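## Task

Slide or carry the red bin, and no other bin, over the benches to the bench edge where three of the arms are mounted. Then set the hook next to that red bin, lying flat on the bench, with its handle sticking out past that same edge. Every other object must finish resting on the same thing it rests on at the start. Anything that stays in place only because a robot is holding it does not count. Finish with all grippers open and every arm moved away.

## Robot and tools

Robots and cameras. There are four identical i2rt Big YAM arms: arm1, arm2, arm3 and arm4. Each has six revolute joints, a two-finger gripper and a wrist camera (arm1_cam_wrist to arm4_cam_wrist). With joints 1 and 6 at zero and the hand level and pointing forward, that camera rides on top of the hand and looks toward the fingertips. Two fixed room cameras, room_a and room_b, view the scene. The hand can reach roughly 1.0 m from the joint-1 axis. Loose objects may occasionally get a short shove from outside.

Frames. Positions live in one shared scene frame with its origin on the floor and +z upward. "hand" is the midpoint between the fingertips. The hand's z axis runs along the fingers, and the fingers open and close along its y axis. Each arm's foot pose is real but never printed.

execute_actions. Argument "actions" is a list holding either nothing or a single action. An empty list moves nothing and just reports state and images. An action is an object keyed by arm name; each arm entry has one key, "joints", an object of absolute joint targets (not offsets) in joint space, one number per named joint. Names and ranges: joint1_rad -2.879 to 2.879 (rotates the whole arm about its foot, positive counter-clockwise seen from above, zero means unfolding the way the foot faces); joint2_rad 0 to 3.141 (shoulder; zero has the upper arm lying back roughly level, increasing lifts it up then forward); joint3_rad 0 to 3.019 (elbow; zero folds the forearm onto the upper arm, increasing opens it); joint4_rad -1.692 to 1.57 (hand pitch, positive tips fingers up); joint5_rad -1.57 to 1.57 (sideways hand swing, positive to the arm's right); joint6_rad -2.094 to 2.094 (hand roll, positive clockwise viewed from behind the hand). These are radians. gripper_m is the fingertip gap in metres, 0 to 0.093; each finger squeezes at most about 50 to 62 N. Completion tolerances: ±0.045, ±0.14, ±0.09, ±0.055, ±0.03, ±0.035 rad for joints 1 to 6 and ±0.003 m for the gripper. You may name any subset of arms and joints; all named motions begin at once and may finish at different moments. An omitted joint or arm can keep driving toward an earlier target without joint_status saying so. Unknown keys or out-of-range numbers make the whole call rejected with no motion. Optional "cameras" is a list of camera names, or "all"; leaving it out or null gives every camera, [] gives none; images arrive in the order shown on the "pictures" line.

wait: "seconds" from 0 to 10; commands nothing new and returns state and images like an empty action.

zoom_image: "camera" plus "region" [x0, y0, x1, y1] in pixels of that camera's most recent full image, top-left at (0, 0), no more than 504 by 504. Wrist images are 616x616 fisheye; room images are 672x504.

read_manual: optional "section", only "licences"; returns licence text and moves nothing.

finished_scene: "scene" is the number of the scene being closed. It is final and reports success; the goal must already hold and keep holding. If a call reports a stop, later motion, wait and finished_scene calls in that same reply are skipped.

Reading results. joint_status tells how each commanded motion of the last accepted action ended. "off_target": resting away from the target and possibly still pushing. "contact_stop" or "time_out": the old target is dropped and the joint holds where it stopped, except that after time_out a joint may keep a target (or one capped at 0.375, 0.375, 0.113, 0.225, 0.075, 0.3 rad from its position for joints 1 to 6) and continue pushing, moving by itself if the path frees up; on_its_own lists it. Sending a joint its reported position relieves the push. "joint command not followed", often with a "cause:" line, means a self- and inter-arm collision check blocked that arm's joint targets (its gripper target still runs); blocked joints read "not_followed" and may be retried with each later action until valid targets arrive. on_its_own covers what the call did not command; "held at" is the held target, not the actual position. Joint torques are whole drive outputs per arm joint, nonzero even in free air, with per-arm offset, scale, noise and friction effects, so read them loosely. A target very close to the current position may not move the joint. A joint carrying a load may sag.

Heat. Sustained pushing or holding warms motors. A MOTOR HOT line appears from 85 °C; at 100 °C that arm's motors and gripper go limp and it falls, shown by an OVER-TEMPERATURE FAULT line and "limit_stop_at_motor_heat" in joint_status; resend targets afterwards. Some heat persists into the next scene.

Things to avoid. Do not let objects drop, slip or be knocked off the work area or to the floor, which ends the scene. Never squeeze two arms against each other; hard collisions between arms are also harmful, and the collision check ignores fingers, gripper housings and wrist cameras and can react late. Arms keep shoving on contact rather than stopping, so avoid hard presses into objects or benches. Joints move at different speeds, so paths between postures can sweep wide. Robots do not coordinate: if one stalls, the rest continue. While you compose a reply the arms keep holding their last command.

Each tool is called after "Call:" by a JSON object that holds its "name" and its "arguments", one argument or row to a line.

## Session

Call:
{"name": "execute_actions", "arguments": {
  "actions": []
}}

Scene clock: 0.00 s.
Joint torques (N m, as the arm reports them, + toward a larger angle): no reading
Motor temperatures (°C, as the motors report them): arm1=[21 23 23 21 21 21] | arm2=[23 23 21 21 22 21] | arm3=[20 23 22 21 23 23] | arm4=[21 21 22 21 23 23]
arm1.joint_positions: joint1_rad=-0.773 joint2_rad=+0.369 joint3_rad=+1.589 joint4_rad=-1.388 joint5_rad=+0.042 joint6_rad=+0.572 gripper_m=+0.095
arm1.joint_status: not commanded
arm1.hand: x=-0.6487 y=-0.5520 z=+1.4186 quat_wxyz=(-0.532, +0.023, -0.766, -0.360) (m; scene frame)
arm2.joint_positions: joint1_rad=-0.761 joint2_rad=+0.637 joint3_rad=+1.636 joint4_rad=-1.459 joint5_rad=-0.036 joint6_rad=-0.392 gripper_m=+0.095
arm2.joint_status: not commanded
arm2.hand: x=+0.3349 y=-0.4455 z=+1.4115 quat_wxyz=(-0.506, +0.536, -0.656, -0.163) (m; scene frame)
arm3.joint_positions: joint1_rad=+0.238 joint2_rad=+0.330 joint3_rad=+1.647 joint4_rad=-1.417 joint5_rad=+0.102 joint6_rad=+0.696 gripper_m=+0.094
arm3.joint_status: not commanded
arm3.hand: x=+1.2133 y=-0.5796 z=+1.4392 quat_wxyz=(-0.263, +0.348, -0.651, -0.622) (m; scene frame)
arm4.joint_positions: joint1_rad=-0.500 joint2_rad=+0.513 joint3_rad=+1.408 joint4_rad=-1.552 joint5_rad=+0.256 joint6_rad=+0.541 gripper_m=+0.094
arm4.joint_status: not commanded
arm4.hand: x=-0.8517 y=+1.6829 z=+1.2688 quat_wxyz=(-0.228, -0.879, -0.151, +0.392) (m; scene frame)
pictures: arm1_cam_wrist, arm2_cam_wrist, arm3_cam_wrist, arm4_cam_wrist, room_a, room_b
Images, in order (width x height): arm1_cam_wrist 616x616, arm2_cam_wrist 616x616, arm3_cam_wrist 616x616, arm4_cam_wrist 616x616, room_a 672x504, room_b 672x504.

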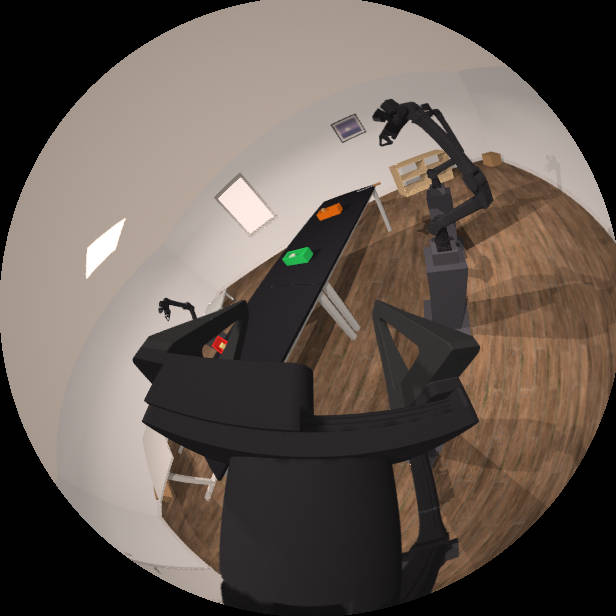

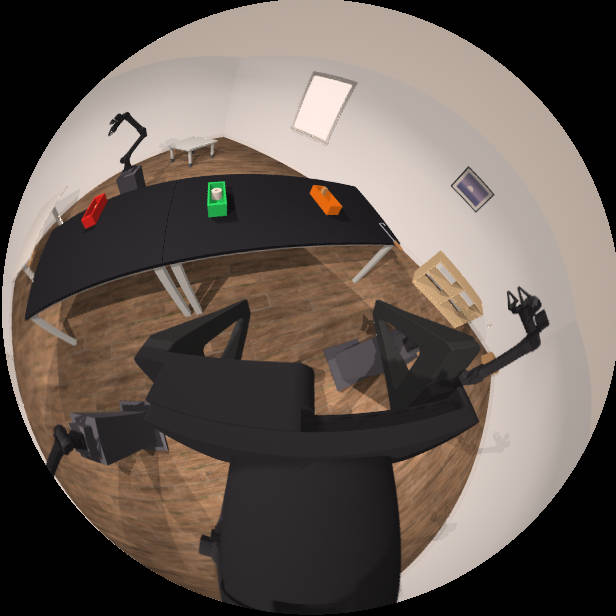

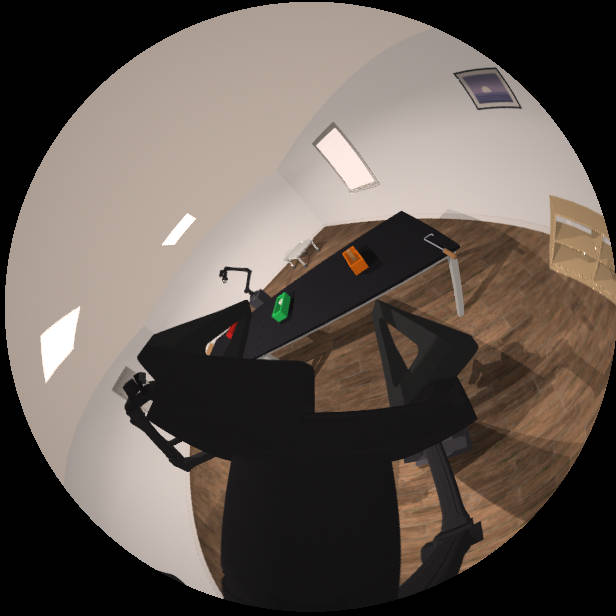

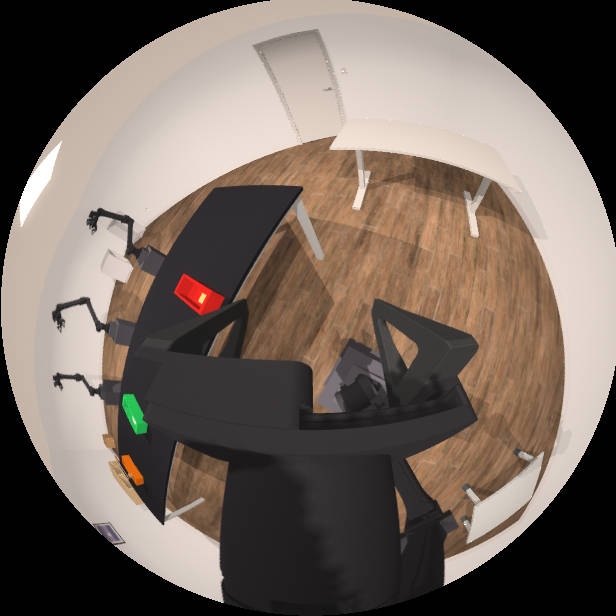

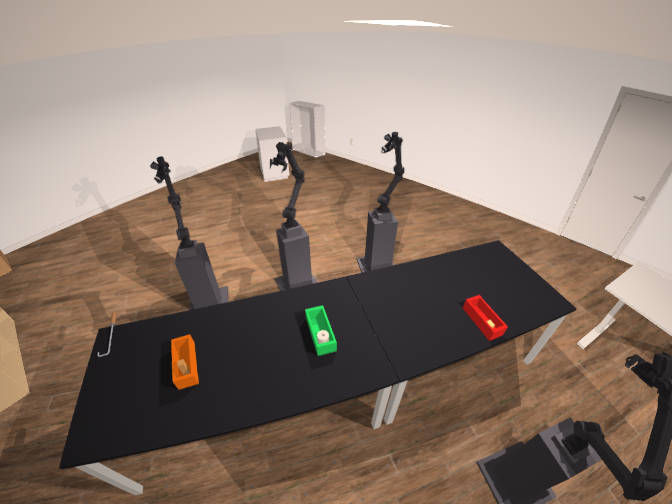

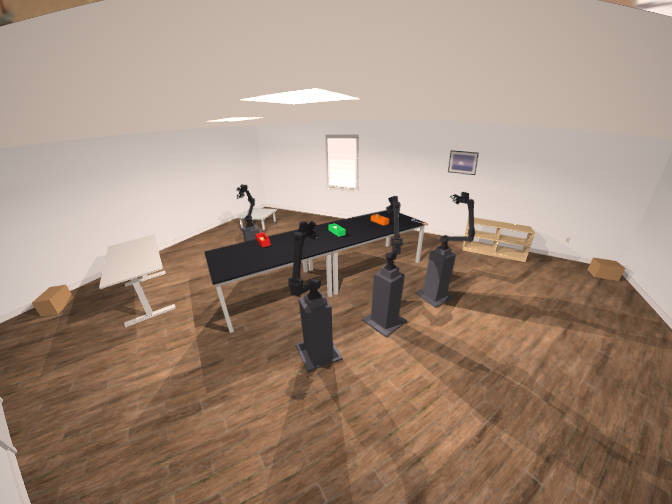

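Call:
{"name": "execute_actions", "arguments": {
  "actions": [
    {"arm3":{"joints":{"joint1_rad":-0.7,"joint2_rad":1.5,"joint3_rad":1.3,"joint4_rad":-0.6,"joint5_rad":0,"joint6_rad":0}},"arm4":{"joints":{"joint1_rad":0,"joint2_rad":1.5,"joint3_rad":1.3,"joint4_rad":-0.6,"joint5_rad":0,"joint6_rad":0}},"arm1":{"joints":{"joint1_rad":0.15,"joint2_rad":1.5,"joint3_rad":1.3,"joint4_rad":-0.6,"joint5_rad":0,"joint6_rad":0}}}
  ]
}}

Call:
{"name": "zoom_image", "arguments": {
  "camera": "room_a",
  "region": [50,240,250,400]
}}

Call:
{"name": "zoom_image", "arguments": {
  "camera": "arm4_cam_wrist",
  "region": [200,150,420,340]
}}

Scene clock: 18.03 s.
Joint torques (N m, as the arm reports them, + toward a larger angle): arm1=[ -1.47 -12.49  11.52   3.37   0.09  -0.03] | arm2=[-0.36  3.23  7.25  2.48 -0.16  0.01] | arm3=[  1.91 -14.39  11.77   2.33   0.04  -0.12] | arm4=[  0.82 -12.98   9.2    1.87   0.    -0.23]
Motor temperatures (°C, as the motors report them): arm1=[21 23 25 22 21 21] | arm2=[23 23 23 21 22 21] | arm3=[20 23 23 21 23 23] | arm4=[21 21 27 21 23 23]
arm1.joint_positions: joint1_rad=+0.160 joint2_rad=+1.489 joint3_rad=+1.299 joint4_rad=-0.623 joint5_rad=+0.000 joint6_rad=+0.012 gripper_m=+0.095
arm1.joint_status: all done
arm1.hand: x=-0.7260 y=+0.0130 z=+1.0302 quat_wxyz=(-0.252, +0.663, -0.653, -0.267) (m; scene frame)
arm2.joint_positions: joint1_rad=-0.761 joint2_rad=+0.637 joint3_rad=+1.636 joint4_rad=-1.459 joint5_rad=-0.036 joint6_rad=-0.392 gripper_m=+0.095
arm2.joint_status: not commanded
arm2.hand: x=+0.3349 y=-0.4455 z=+1.4115 quat_wxyz=(-0.506, +0.536, -0.656, -0.163) (m; scene frame)
arm3.joint_positions: joint1_rad=-0.710 joint2_rad=+1.495 joint3_rad=+1.297 joint4_rad=-0.613 joint5_rad=-0.001 joint6_rad=+0.009 gripper_m=+0.094
arm3.joint_status: all done
arm3.hand: x=+1.6169 y=-0.1625 z=+1.0442 quat_wxyz=(-0.344, +0.363, -0.852, -0.154) (m; scene frame)
arm4.joint_positions: joint1_rad=+0.004 joint2_rad=+1.499 joint3_rad=+1.307 joint4_rad=-0.617 joint5_rad=+0.001 joint6_rad=+0.016 gripper_m=+0.094
arm4.joint_status: all done
arm4.hand: x=-0.7663 y=+1.1827 z=+1.0075 quat_wxyz=(-0.260, -0.679, -0.631, +0.269) (m; scene frame)
pictures: arm1_cam_wrist, arm2_cam_wrist, arm3_cam_wrist, arm4_cam_wrist, room_a, room_b
Images, in order (width x height): arm1_cam_wrist 616x616, arm2_cam_wrist 616x616, arm3_cam_wrist 616x616, arm4_cam_wrist 616x616, room_a 672x504, room_b 672x504.

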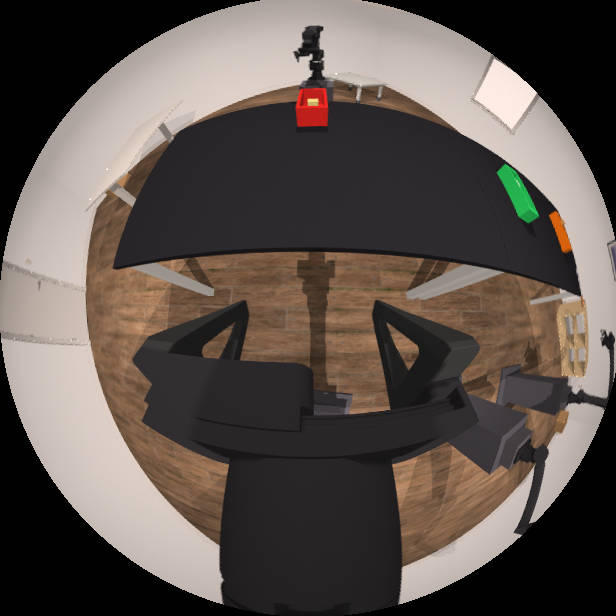

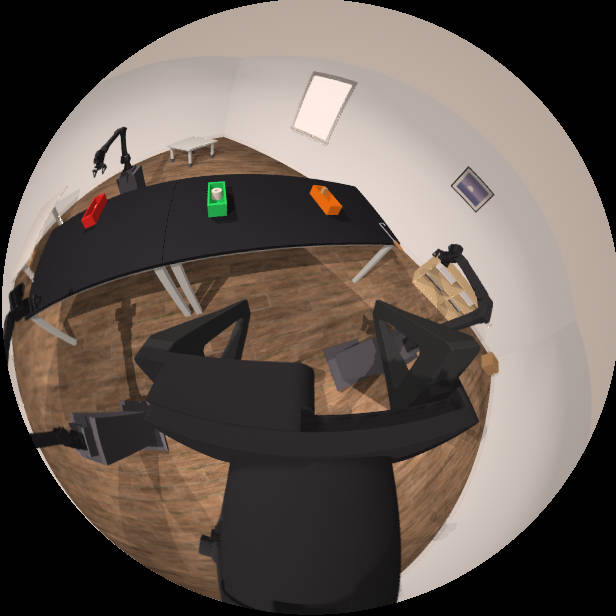

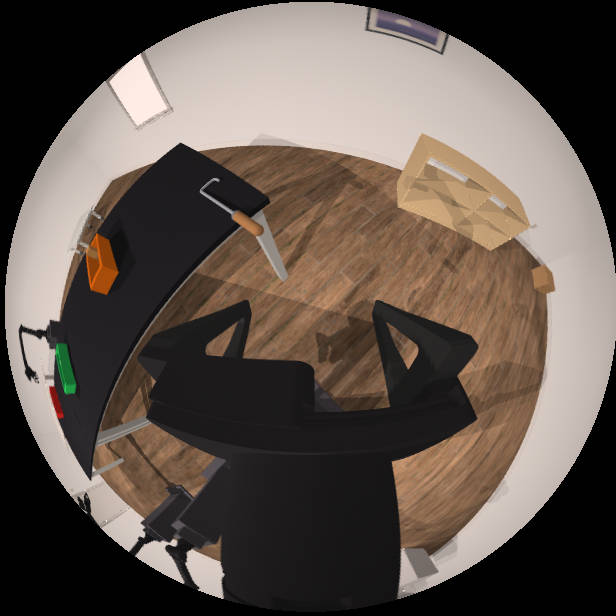

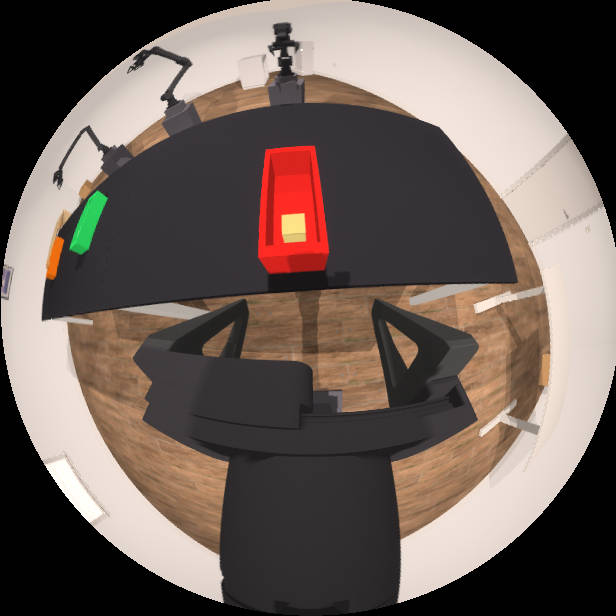

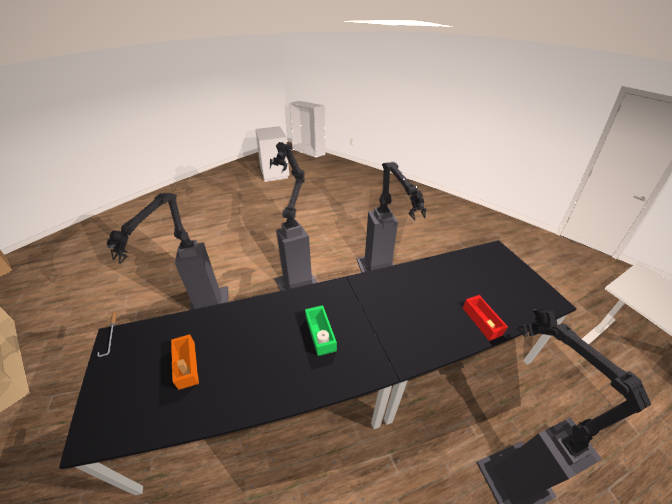

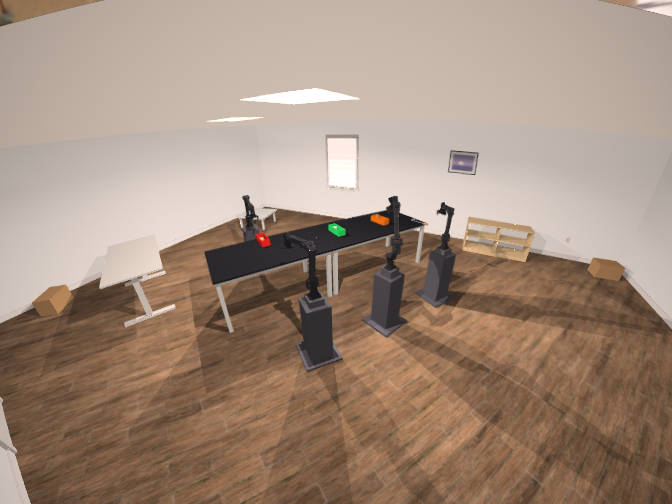

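Region (50, 240, 250, 400) of room_a's 672x504 image, scaled by 2.520, with more detail than that image has; it fills the top 403 rows of this view, and the rest is white.

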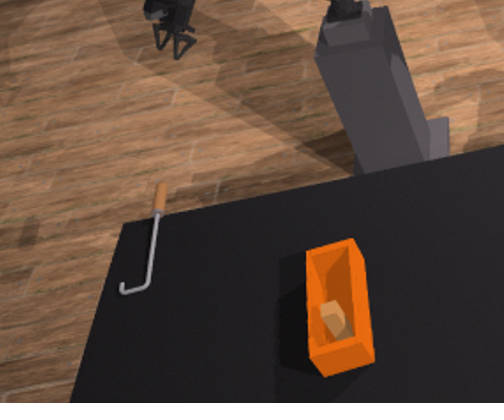

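Region (200, 150, 420, 340) of arm4_cam_wrist's 616x616 image, scaled by 2.291, with more detail than that image has; it fills the top 435 rows of this view, and the rest is white.

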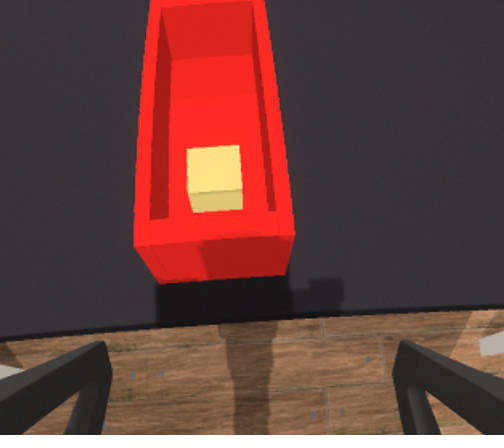

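Call:
{"name": "execute_actions", "arguments": {
  "actions": [
    {"arm3":{"joints":{"joint1_rad":-0.725,"joint2_rad":2.575,"joint3_rad":1.696,"joint4_rad":0.879,"joint5_rad":-0.77}},"arm4":{"joints":{"joint1_rad":0.04,"joint2_rad":2.15,"joint3_rad":0.8,"joint4_rad":1.35}}}
  ],
  "cameras": ["arm3_cam_wrist","arm4_cam_wrist","room_a"]
}}

Scene clock: 33.00 s.
Joint torques (N m, as the arm reports them, + toward a larger angle): arm1=[ -1.3  -12.29  11.39   3.33   0.09  -0.01] | arm2=[-0.58  3.44  7.28  2.39 -0.16  0.02] | arm3=[  0.42 -25.06   9.94   2.39  -0.1   -0.13] | arm4=[  1.08 -14.86   4.35   2.26  -0.01  -0.23]
Motor temperatures (°C, as the motors report them): arm1=[21 24 28 22 21 21] | arm2=[23 23 24 21 22 21] | arm3=[20 25 27 21 23 23] | arm4=[21 23 28 21 23 23]
arm1.joint_positions: joint1_rad=+0.160 joint2_rad=+1.489 joint3_rad=+1.299 joint4_rad=-0.623 joint5_rad=+0.000 joint6_rad=+0.011 gripper_m=+0.095
arm1.joint_status: not commanded
arm1.hand: x=-0.7260 y=+0.0130 z=+1.0302 quat_wxyz=(-0.252, +0.663, -0.652, -0.267) (m; scene frame)
arm2.joint_positions: joint1_rad=-0.761 joint2_rad=+0.637 joint3_rad=+1.636 joint4_rad=-1.459 joint5_rad=-0.036 joint6_rad=-0.392 gripper_m=+0.095
arm2.joint_status: not commanded
arm2.hand: x=+0.3349 y=-0.4455 z=+1.4115 quat_wxyz=(-0.506, +0.536, -0.656, -0.163) (m; scene frame)
arm3.joint_positions: joint1_rad=-0.716 joint2_rad=+2.561 joint3_rad=+1.676 joint4_rad=+0.869 joint5_rad=-0.767 joint6_rad=+0.008 gripper_m=+0.094
arm3.joint_status: all done
arm3.hand: x=+1.6797 y=+0.0732 z=+0.7699 quat_wxyz=(-0.495, +0.498, -0.501, -0.505) (m; scene frame)
arm4.joint_positions: joint1_rad=+0.040 joint2_rad=+2.158 joint3_rad=+0.784 joint4_rad=+1.330 joint5_rad=+0.001 joint6_rad=+0.015 gripper_m=+0.094
arm4.joint_status: all done
arm4.hand: x=-0.7434 y=+1.1785 z=+0.7682 quat_wxyz=(-0.490, -0.519, -0.499, +0.491) (m; scene frame)
pictures: arm3_cam_wrist, arm4_cam_wrist, room_a
Images, in order (width x height): arm3_cam_wrist 616x616, arm4_cam_wrist 616x616, room_a 672x504.

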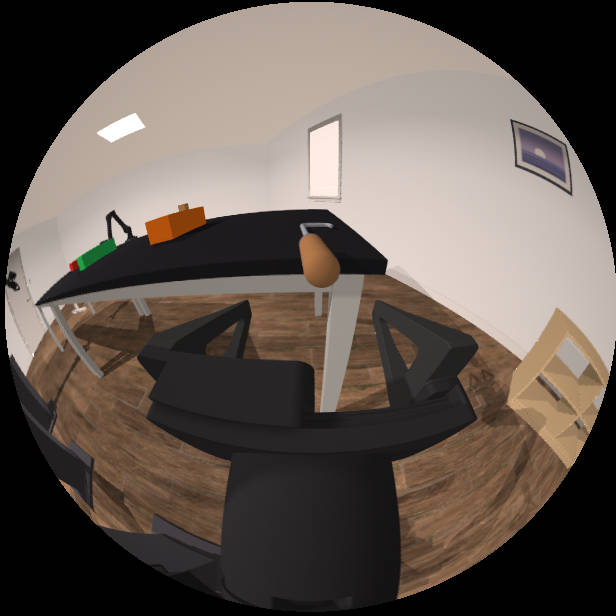

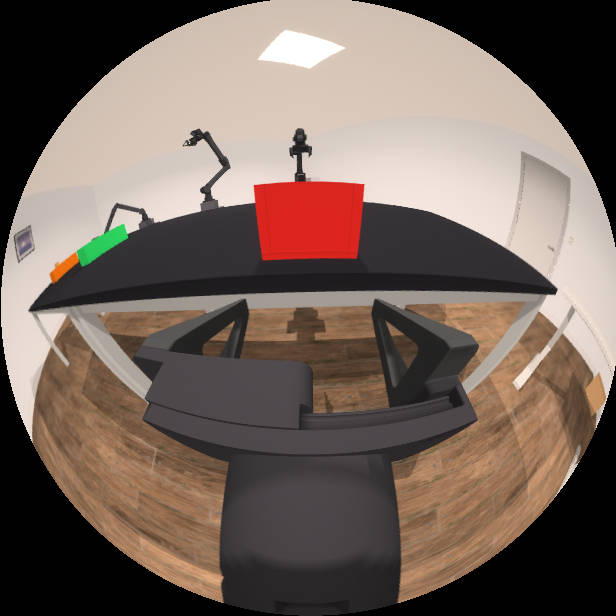

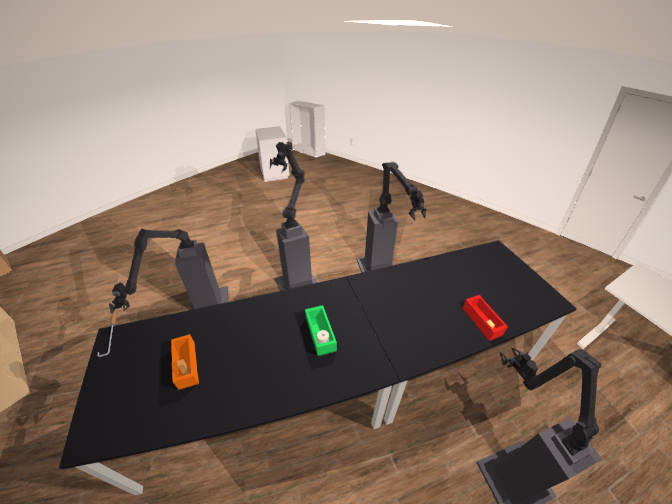

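Call:
{"name": "execute_actions", "arguments": {
  "actions": [
    {"arm3":{"joints":{"joint1_rad":-0.67,"joint2_rad":2.695,"joint3_rad":1.995,"joint4_rad":0.71,"joint5_rad":-0.72}},"arm4":{"joints":{"joint2_rad":2.04,"joint3_rad":1.067,"joint4_rad":0.8}}}
  ],
  "cameras": ["arm3_cam_wrist","arm4_cam_wrist","room_a"]
}}

Call:
{"name": "zoom_image", "arguments": {
  "camera": "room_a",
  "region": [70,270,170,370]
}}

Scene clock: 44.73 s.
Joint torques (N m, as the arm reports them, + toward a larger angle): arm1=[ -1.31 -12.3   11.39   3.33   0.09  -0.01] | arm2=[-0.45  4.06  7.35  2.49 -0.15 -0.01] | arm3=[  0.47 -27.55  12.61   1.76   0.1   -0.11] | arm4=[  1.13 -15.16   7.47   0.96  -0.01  -0.23]
Motor temperatures (°C, as the motors report them): arm1=[21 25 29 22 21 21] | arm2=[23 23 24 21 22 21] | arm3=[20 27 27 21 23 23] | arm4=[21 24 27 21 23 23]
arm1.joint_positions: joint1_rad=+0.160 joint2_rad=+1.489 joint3_rad=+1.299 joint4_rad=-0.623 joint5_rad=+0.000 joint6_rad=+0.011 gripper_m=+0.095
arm1.joint_status: not commanded
arm1.hand: x=-0.7260 y=+0.0130 z=+1.0302 quat_wxyz=(-0.252, +0.663, -0.652, -0.267) (m; scene frame)
arm2.joint_positions: joint1_rad=-0.761 joint2_rad=+0.637 joint3_rad=+1.636 joint4_rad=-1.459 joint5_rad=-0.036 joint6_rad=-0.392 gripper_m=+0.095
arm2.joint_status: not commanded
arm2.hand: x=+0.3349 y=-0.4455 z=+1.4115 quat_wxyz=(-0.506, +0.536, -0.656, -0.163) (m; scene frame)
arm3.joint_positions: joint1_rad=-0.668 joint2_rad=+2.687 joint3_rad=+1.957 joint4_rad=+0.715 joint5_rad=-0.722 joint6_rad=+0.008 gripper_m=+0.094
arm3.joint_status: all done
arm3.hand: x=+1.6931 y=+0.1402 z=+0.7661 quat_wxyz=(-0.495, +0.499, -0.500, -0.506) (m; scene frame)
arm4.joint_positions: joint1_rad=+0.040 joint2_rad=+2.021 joint3_rad=+1.053 joint4_rad=+0.814 joint5_rad=+0.001 joint6_rad=+0.015 gripper_m=+0.094
arm4.joint_status: all done
arm4.hand: x=-0.7455 y=+1.0804 z=+0.8354 quat_wxyz=(-0.461, -0.546, -0.525, +0.462) (m; scene frame)
pictures: arm3_cam_wrist, arm4_cam_wrist, room_a
Images, in order (width x height): arm3_cam_wrist 616x616, arm4_cam_wrist 616x616, room_a 672x504.

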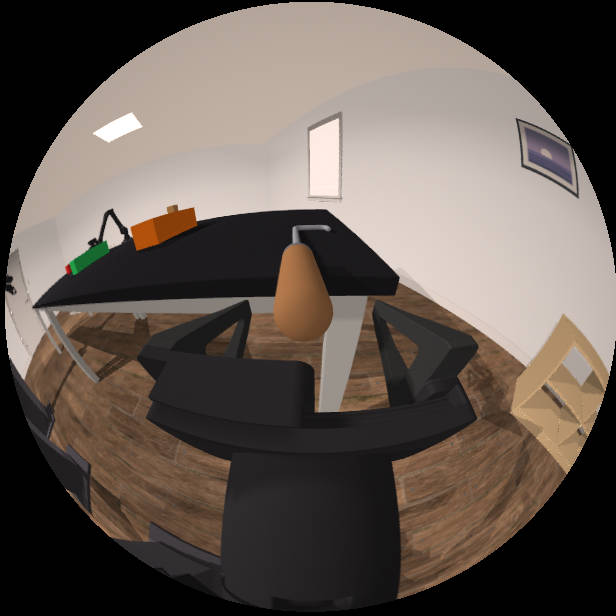

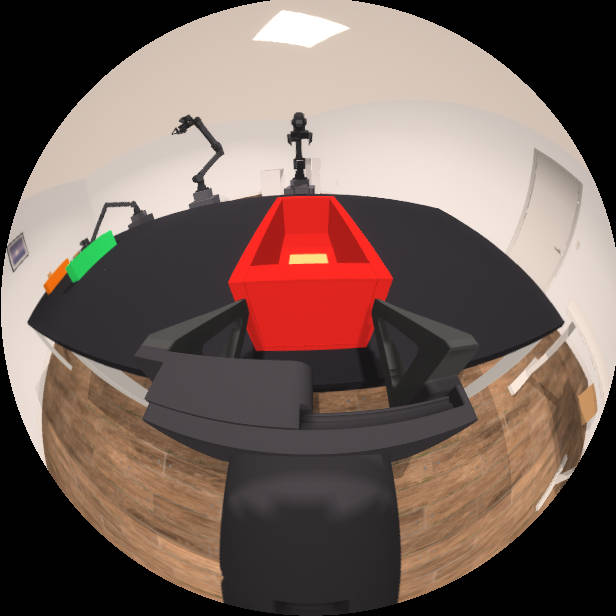

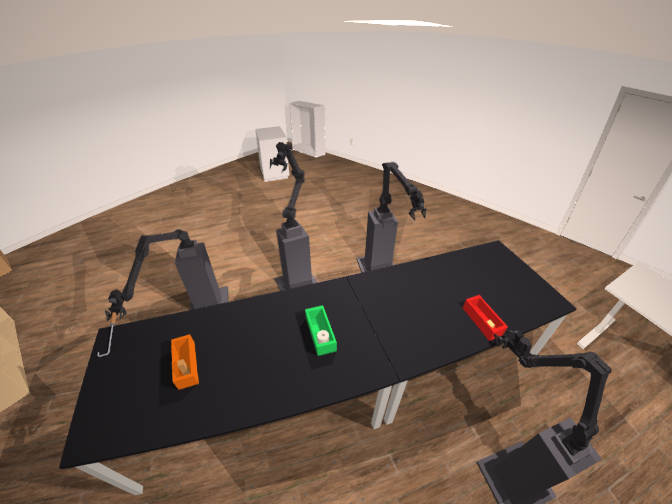

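Region (70, 270, 170, 370) of room_a's 672x504 image, scaled by 5.040, with more detail than that image has.

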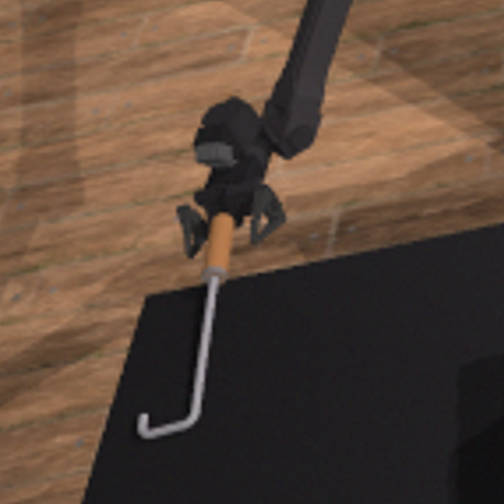

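Call:
{"name": "execute_actions", "arguments": {
  "actions": [
    {"arm3":{"joints":{"joint1_rad":-0.64,"joint2_rad":2.75,"joint3_rad":2.135,"joint4_rad":0.65,"joint5_rad":-0.69}},"arm4":{"joints":{"joint2_rad":2.13,"joint3_rad":1.12,"joint4_rad":0.8,"gripper_m":0.07}}}
  ],
  "cameras": []
}}

Call:
{"name": "execute_actions", "arguments": {
  "actions": [
    {"arm3":{"joints":{"gripper_m":0}},"arm4":{"joints":{"joint2_rad":2.2,"joint3_rad":1.33,"joint4_rad":0.68}}}
  ],
  "cameras": ["arm3_cam_wrist","arm4_cam_wrist","room_a"]
}}

Scene clock: 53.50 s.
Joint torques (N m, as the arm reports them, + toward a larger angle): arm1=[ -1.33 -12.3   11.4    3.33   0.09  -0.01] | arm2=[-0.45  3.58  7.21  2.36 -0.15  0.01] | arm3=[  1.72 -26.74  13.69   1.6    0.15  -0.1 ] | arm4=[  1.08 -15.59   8.8    1.07   0.02  -0.23]
Motor temperatures (°C, as the motors report them): arm1=[21 25 29 22 21 21] | arm2=[23 23 24 21 22 21] | arm3=[20 28 29 21 23 23] | arm4=[21 25 27 21 23 23]
arm1.joint_positions: joint1_rad=+0.160 joint2_rad=+1.489 joint3_rad=+1.299 joint4_rad=-0.623 joint5_rad=+0.000 joint6_rad=+0.011 gripper_m=+0.095
arm1.joint_status: not commanded
arm1.hand: x=-0.7260 y=+0.0130 z=+1.0302 quat_wxyz=(-0.252, +0.663, -0.652, -0.267) (m; scene frame)
arm2.joint_positions: joint1_rad=-0.761 joint2_rad=+0.637 joint3_rad=+1.636 joint4_rad=-1.459 joint5_rad=-0.036 joint6_rad=-0.392 gripper_m=+0.095
arm2.joint_status: not commanded
arm2.hand: x=+0.3349 y=-0.4455 z=+1.4115 quat_wxyz=(-0.506, +0.536, -0.656, -0.163) (m; scene frame)
arm3.joint_positions: joint1_rad=-0.644 joint2_rad=+2.725 joint3_rad=+2.092 joint4_rad=+0.657 joint5_rad=-0.693 joint6_rad=+0.008 gripper_m=+0.094
arm3.joint_status: all done
arm3.hand: x=+1.6977 y=+0.1720 z=+0.7891 quat_wxyz=(-0.510, +0.497, -0.488, -0.506) (m; scene frame)
arm4.joint_positions: joint1_rad=+0.040 joint2_rad=+2.111 joint3_rad=+1.082 joint4_rad=+0.810 joint5_rad=+0.000 joint6_rad=+0.015 gripper_m=+0.070
arm4.joint_status: all done
arm4.hand: x=-0.7453 y=+1.0756 z=+0.7854 quat_wxyz=(-0.444, -0.560, -0.540, +0.444) (m; scene frame)
pictures: none
No camera images: the call's "cameras" was empty. Leave "cameras" out to get every camera's image.

Scene clock: 54.40 s.
Joint torques (N m, as the arm reports them, + toward a larger angle): arm1=[ -1.31 -12.31  11.39   3.34   0.09  -0.01] | arm2=[-0.44  3.67  7.12  2.43 -0.17  0.01] | arm3=[  1.03 -27.53  13.47   1.73  -0.18  -0.07] | arm4=[  1.11 -16.96  10.11   1.03   0.11  -0.23]
Motor temperatures (°C, as the motors report them): arm1=[21 25 30 22 21 21] | arm2=[23 23 24 21 22 21] | arm3=[20 28 29 21 23 23] | arm4=[21 25 28 21 23 23]
arm1.joint_positions: joint1_rad=+0.160 joint2_rad=+1.489 joint3_rad=+1.299 joint4_rad=-0.623 joint5_rad=+0.000 joint6_rad=+0.011 gripper_m=+0.095
arm1.joint_status: not commanded
arm1.hand: x=-0.7260 y=+0.0130 z=+1.0302 quat_wxyz=(-0.252, +0.663, -0.652, -0.267) (m; scene frame)
arm2.joint_positions: joint1_rad=-0.761 joint2_rad=+0.637 joint3_rad=+1.636 joint4_rad=-1.459 joint5_rad=-0.036 joint6_rad=-0.392 gripper_m=+0.095
arm2.joint_status: not commanded
arm2.hand: x=+0.3349 y=-0.4455 z=+1.4115 quat_wxyz=(-0.506, +0.536, -0.656, -0.163) (m; scene frame)
arm3.joint_positions: joint1_rad=-0.641 joint2_rad=+2.726 joint3_rad=+2.095 joint4_rad=+0.654 joint5_rad=-0.685 joint6_rad=+0.005 gripper_m=+0.031
arm3.joint_status: gripper_m off_target (ended at +0.031, target +0.000)
arm3.hand: x=+1.6971 y=+0.1739 z=+0.7891 quat_wxyz=(-0.511, +0.496, -0.489, -0.504) (m; scene frame)
arm4.joint_positions: joint1_rad=+0.040 joint2_rad=+2.171 joint3_rad=+1.287 joint4_rad=+0.693 joint5_rad=-0.002 joint6_rad=+0.015 gripper_m=+0.070
arm4.joint_status: all done
arm4.hand: x=-0.7463 y=+1.0120 z=+0.8091 quat_wxyz=(-0.452, -0.554, -0.534, +0.451) (m; scene frame)
pictures: arm3_cam_wrist, arm4_cam_wrist, room_a
Images, in order (width x height): arm3_cam_wrist 616x616, arm4_cam_wrist 616x616, room_a 672x504.

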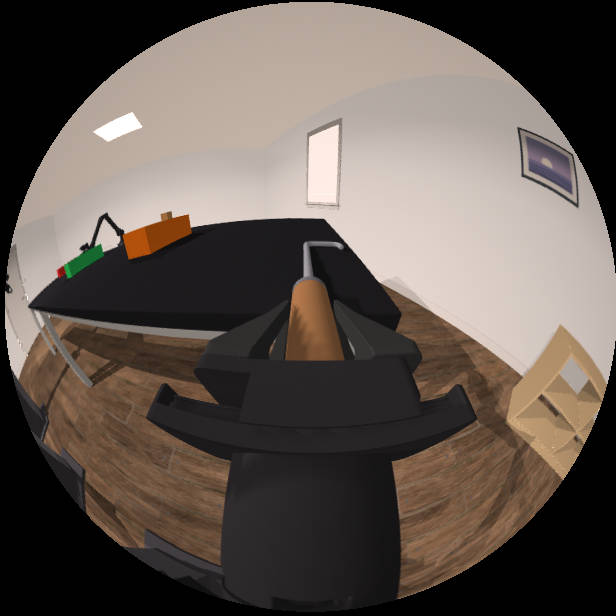

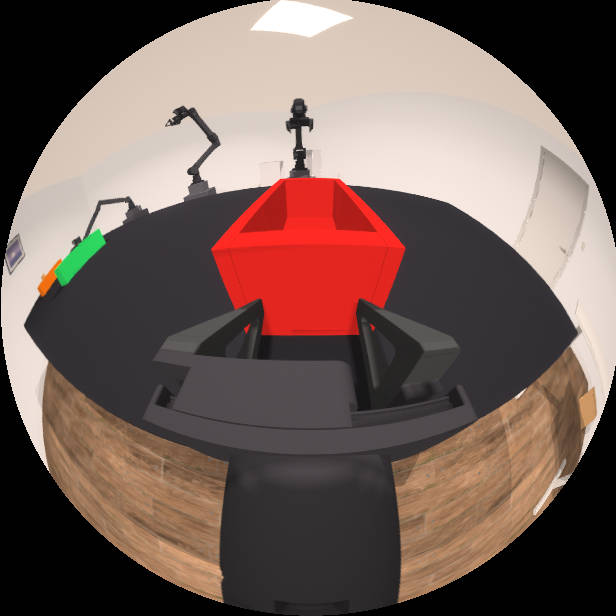

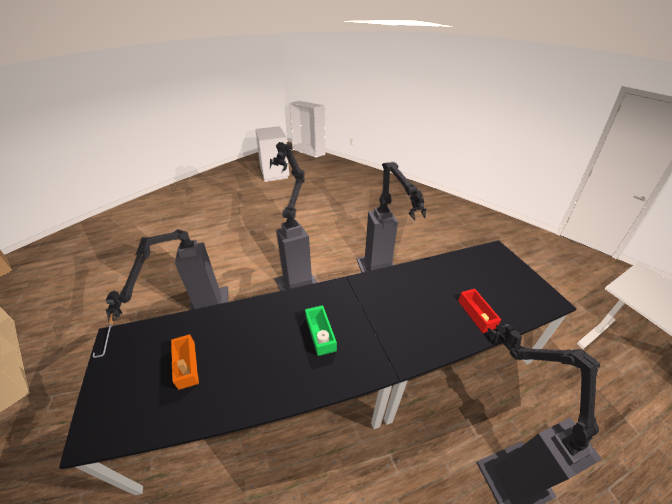

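Call:
{"name": "execute_actions", "arguments": {
  "actions": [
    {"arm3":{"joints":{"joint2_rad":2.35,"joint4_rad":0.33}},"arm4":{"joints":{"joint2_rad":2.35,"joint3_rad":1.64,"joint4_rad":0.52}}}
  ],
  "cameras": ["arm3_cam_wrist"]
}}

Call:
{"name": "execute_actions", "arguments": {
  "actions": [
    {"arm3":{"joints":{"joint1_rad":0.725,"joint5_rad":0.68}},"arm4":{"joints":{"joint2_rad":2.54,"joint3_rad":2.02,"joint4_rad":0.33}}}
  ],
  "cameras": []
}}

Call:
{"name": "execute_actions", "arguments": {
  "actions": [
    {"arm3":{"joints":{"joint2_rad":2.7,"joint4_rad":0.63}},"arm4":{"joints":{"joint2_rad":2.8,"joint3_rad":2.56,"joint4_rad":0.07}}}
  ],
  "cameras": ["arm3_cam_wrist","arm1_cam_wrist","room_a"]
}}

Scene clock: 62.90 s.
Joint torques (N m, as the arm reports them, + toward a larger angle): arm1=[ -1.31 -12.31  11.39   3.34   0.09  -0.01] | arm2=[-0.92  3.64  7.16  2.31 -0.18  0.  ] | arm3=[  1.08 -30.11  14.76   2.65   0.02  -0.01] | arm4=[  1.13 -19.21  11.92   1.03   0.08  -0.21]
Motor temperatures (°C, as the motors report them): arm1=[21 25 30 22 21 21] | arm2=[23 23 24 21 22 21] | arm3=[20 29 30 21 23 23] | arm4=[21 26 30 21 23 23]
arm1.joint_positions: joint1_rad=+0.160 joint2_rad=+1.489 joint3_rad=+1.299 joint4_rad=-0.623 joint5_rad=+0.000 joint6_rad=+0.011 gripper_m=+0.095
arm1.joint_status: not commanded
arm1.hand: x=-0.7260 y=+0.0130 z=+1.0302 quat_wxyz=(-0.252, +0.663, -0.652, -0.267) (m; scene frame)
arm2.joint_positions: joint1_rad=-0.761 joint2_rad=+0.637 joint3_rad=+1.636 joint4_rad=-1.459 joint5_rad=-0.036 joint6_rad=-0.392 gripper_m=+0.095
arm2.joint_status: not commanded
arm2.hand: x=+0.3349 y=-0.4455 z=+1.4115 quat_wxyz=(-0.506, +0.536, -0.656, -0.163) (m; scene frame)
arm3.joint_positions: joint1_rad=-0.641 joint2_rad=+2.374 joint3_rad=+2.095 joint4_rad=+0.314 joint5_rad=-0.690 joint6_rad=-0.001 gripper_m=+0.031
arm3.joint_status: all done
arm3.hand: x=+1.6975 y=+0.1745 z=+1.0352 quat_wxyz=(-0.516, +0.498, -0.481, -0.504) (m; scene frame)
arm4.joint_positions: joint1_rad=+0.040 joint2_rad=+2.320 joint3_rad=+1.584 joint4_rad=+0.532 joint5_rad=-0.001 joint6_rad=+0.013 gripper_m=+0.070
arm4.joint_status: all done
arm4.hand: x=-0.7479 y=+0.9339 z=+0.8025 quat_wxyz=(-0.448, -0.556, -0.537, +0.449) (m; scene frame)
pictures: arm3_cam_wrist
Images, in order (width x height): arm3_cam_wrist 616x616.

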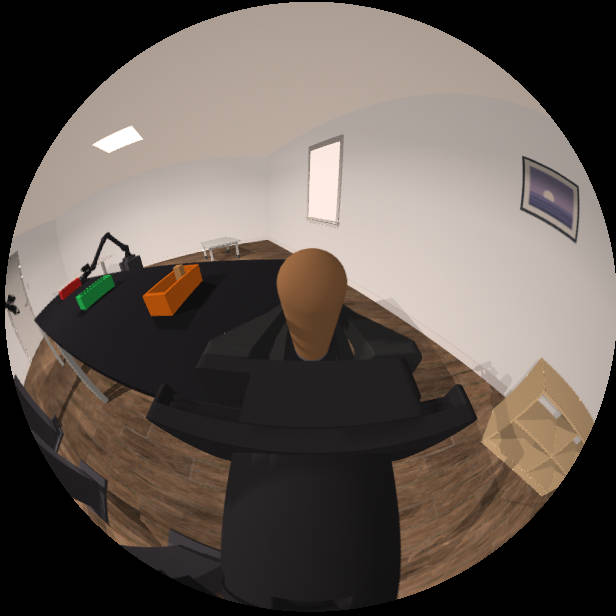

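Scene clock: 65.50 s.
Joint torques (N m, as the arm reports them, + toward a larger angle): arm1=[ -1.33 -12.27  11.4    3.32   0.09  -0.01] | arm2=[-0.62  3.52  7.18  2.44 -0.19  0.  ] | arm3=[ -0.11 -30.14  14.9    2.45  -0.13   0.02] | arm4=[  1.15 -21.23  13.49   1.04   0.08  -0.21]
Motor temperatures (°C, as the motors report them): arm1=[21 25 30 22 21 21] | arm2=[23 23 25 21 22 21] | arm3=[20 30 31 21 23 23] | arm4=[21 26 32 21 23 23]
arm1.joint_positions: joint1_rad=+0.160 joint2_rad=+1.489 joint3_rad=+1.299 joint4_rad=-0.623 joint5_rad=+0.000 joint6_rad=+0.011 gripper_m=+0.095
arm1.joint_status: not commanded
arm1.hand: x=-0.7260 y=+0.0130 z=+1.0302 quat_wxyz=(-0.252, +0.663, -0.652, -0.267) (m; scene frame)
arm2.joint_positions: joint1_rad=-0.761 joint2_rad=+0.637 joint3_rad=+1.636 joint4_rad=-1.459 joint5_rad=-0.036 joint6_rad=-0.392 gripper_m=+0.095
arm2.joint_status: not commanded
arm2.hand: x=+0.3349 y=-0.4455 z=+1.4115 quat_wxyz=(-0.506, +0.536, -0.656, -0.163) (m; scene frame)
arm3.joint_positions: joint1_rad=+0.728 joint2_rad=+2.370 joint3_rad=+2.095 joint4_rad=+0.318 joint5_rad=+0.682 joint6_rad=-0.003 gripper_m=+0.031
arm3.joint_status: all done
arm3.hand: x=+0.7082 y=+0.1752 z=+1.0347 quat_wxyz=(-0.506, +0.484, -0.493, -0.517) (m; scene frame)
arm4.joint_positions: joint1_rad=+0.040 joint2_rad=+2.503 joint3_rad=+1.956 joint4_rad=+0.342 joint5_rad=-0.001 joint6_rad=+0.013 gripper_m=+0.070
arm4.joint_status: all done
arm4.hand: x=-0.7494 y=+0.8540 z=+0.8005 quat_wxyz=(-0.448, -0.556, -0.538, +0.448) (m; scene frame)
pictures: none
No camera images: the call's "cameras" was empty. Leave "cameras" out to get every camera's image.

Scene clock: 66.83 s.
Joint torques (N m, as the arm reports them, + toward a larger angle): arm1=[ -1.29 -12.29  11.39   3.34   0.09  -0.01] | arm2=[-0.37  3.47  7.29  2.31 -0.17  0.01] | arm3=[  0.34 -30.87  11.34   2.24  -0.02   0.08] | arm4=[  1.14 -23.3   14.73   1.05   0.08  -0.21]
Motor temperatures (°C, as the motors report them): arm1=[21 25 30 22 21 21] | arm2=[23 23 25 21 22 21] | arm3=[20 30 31 21 23 23] | arm4=[21 27 33 21 23 23]
arm1.joint_positions: joint1_rad=+0.160 joint2_rad=+1.489 joint3_rad=+1.299 joint4_rad=-0.623 joint5_rad=+0.000 joint6_rad=+0.011 gripper_m=+0.095
arm1.joint_status: not commanded
arm1.hand: x=-0.7260 y=+0.0130 z=+1.0302 quat_wxyz=(-0.252, +0.663, -0.652, -0.267) (m; scene frame)
arm2.joint_positions: joint1_rad=-0.761 joint2_rad=+0.637 joint3_rad=+1.636 joint4_rad=-1.459 joint5_rad=-0.036 joint6_rad=-0.392 gripper_m=+0.095
arm2.joint_status: not commanded
arm2.hand: x=+0.3349 y=-0.4455 z=+1.4115 quat_wxyz=(-0.506, +0.536, -0.656, -0.163) (m; scene frame)
arm3.joint_positions: joint1_rad=+0.728 joint2_rad=+2.723 joint3_rad=+2.121 joint4_rad=+0.623 joint5_rad=+0.681 joint6_rad=-0.011 gripper_m=+0.031
arm3.joint_status: all done
arm3.hand: x=+0.7082 y=+0.1800 z=+0.7936 quat_wxyz=(-0.507, +0.494, -0.491, -0.507) (m; scene frame)
arm4.joint_positions: joint1_rad=+0.040 joint2_rad=+2.761 joint3_rad=+2.493 joint4_rad=+0.081 joint5_rad=-0.001 joint6_rad=+0.012 gripper_m=+0.070
arm4.joint_status: all done
arm4.hand: x=-0.7509 y=+0.7790 z=+0.8087 quat_wxyz=(-0.452, -0.552, -0.534, +0.453) (m; scene frame)
pictures: arm1_cam_wrist, arm3_cam_wrist, room_a
Images, in order (width x height): arm1_cam_wrist 616x616, arm3_cam_wrist 616x616, room_a 672x504.

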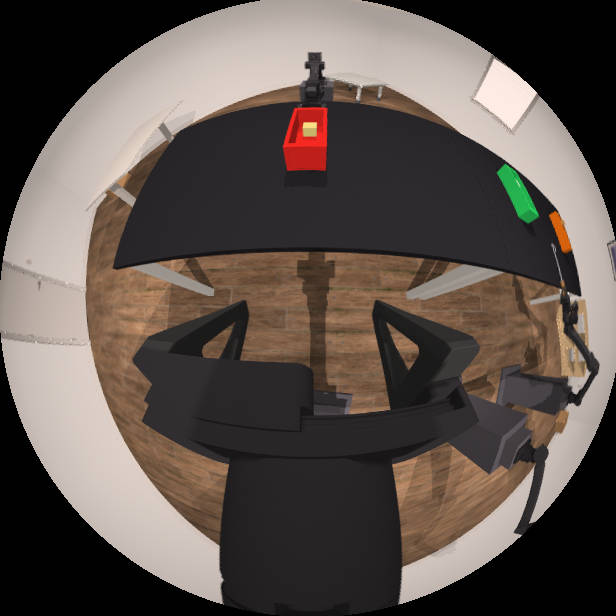

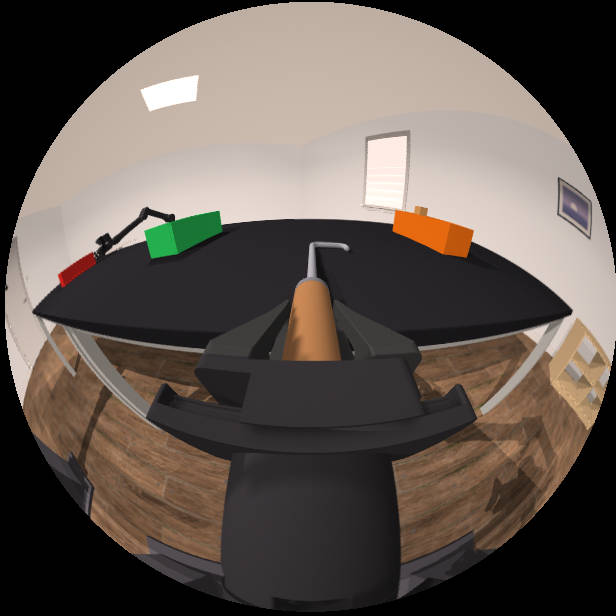

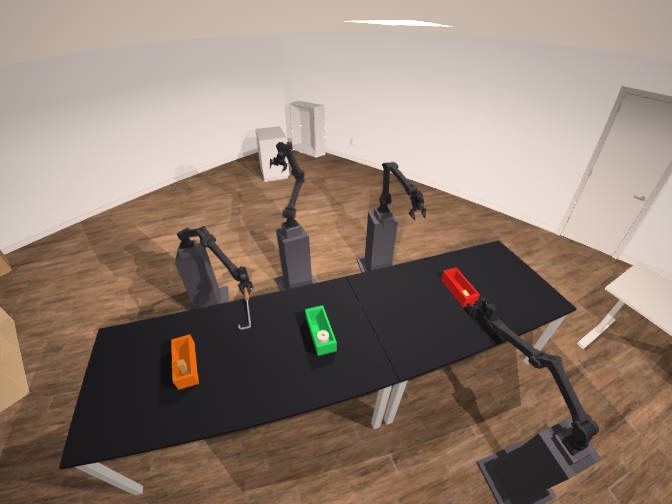

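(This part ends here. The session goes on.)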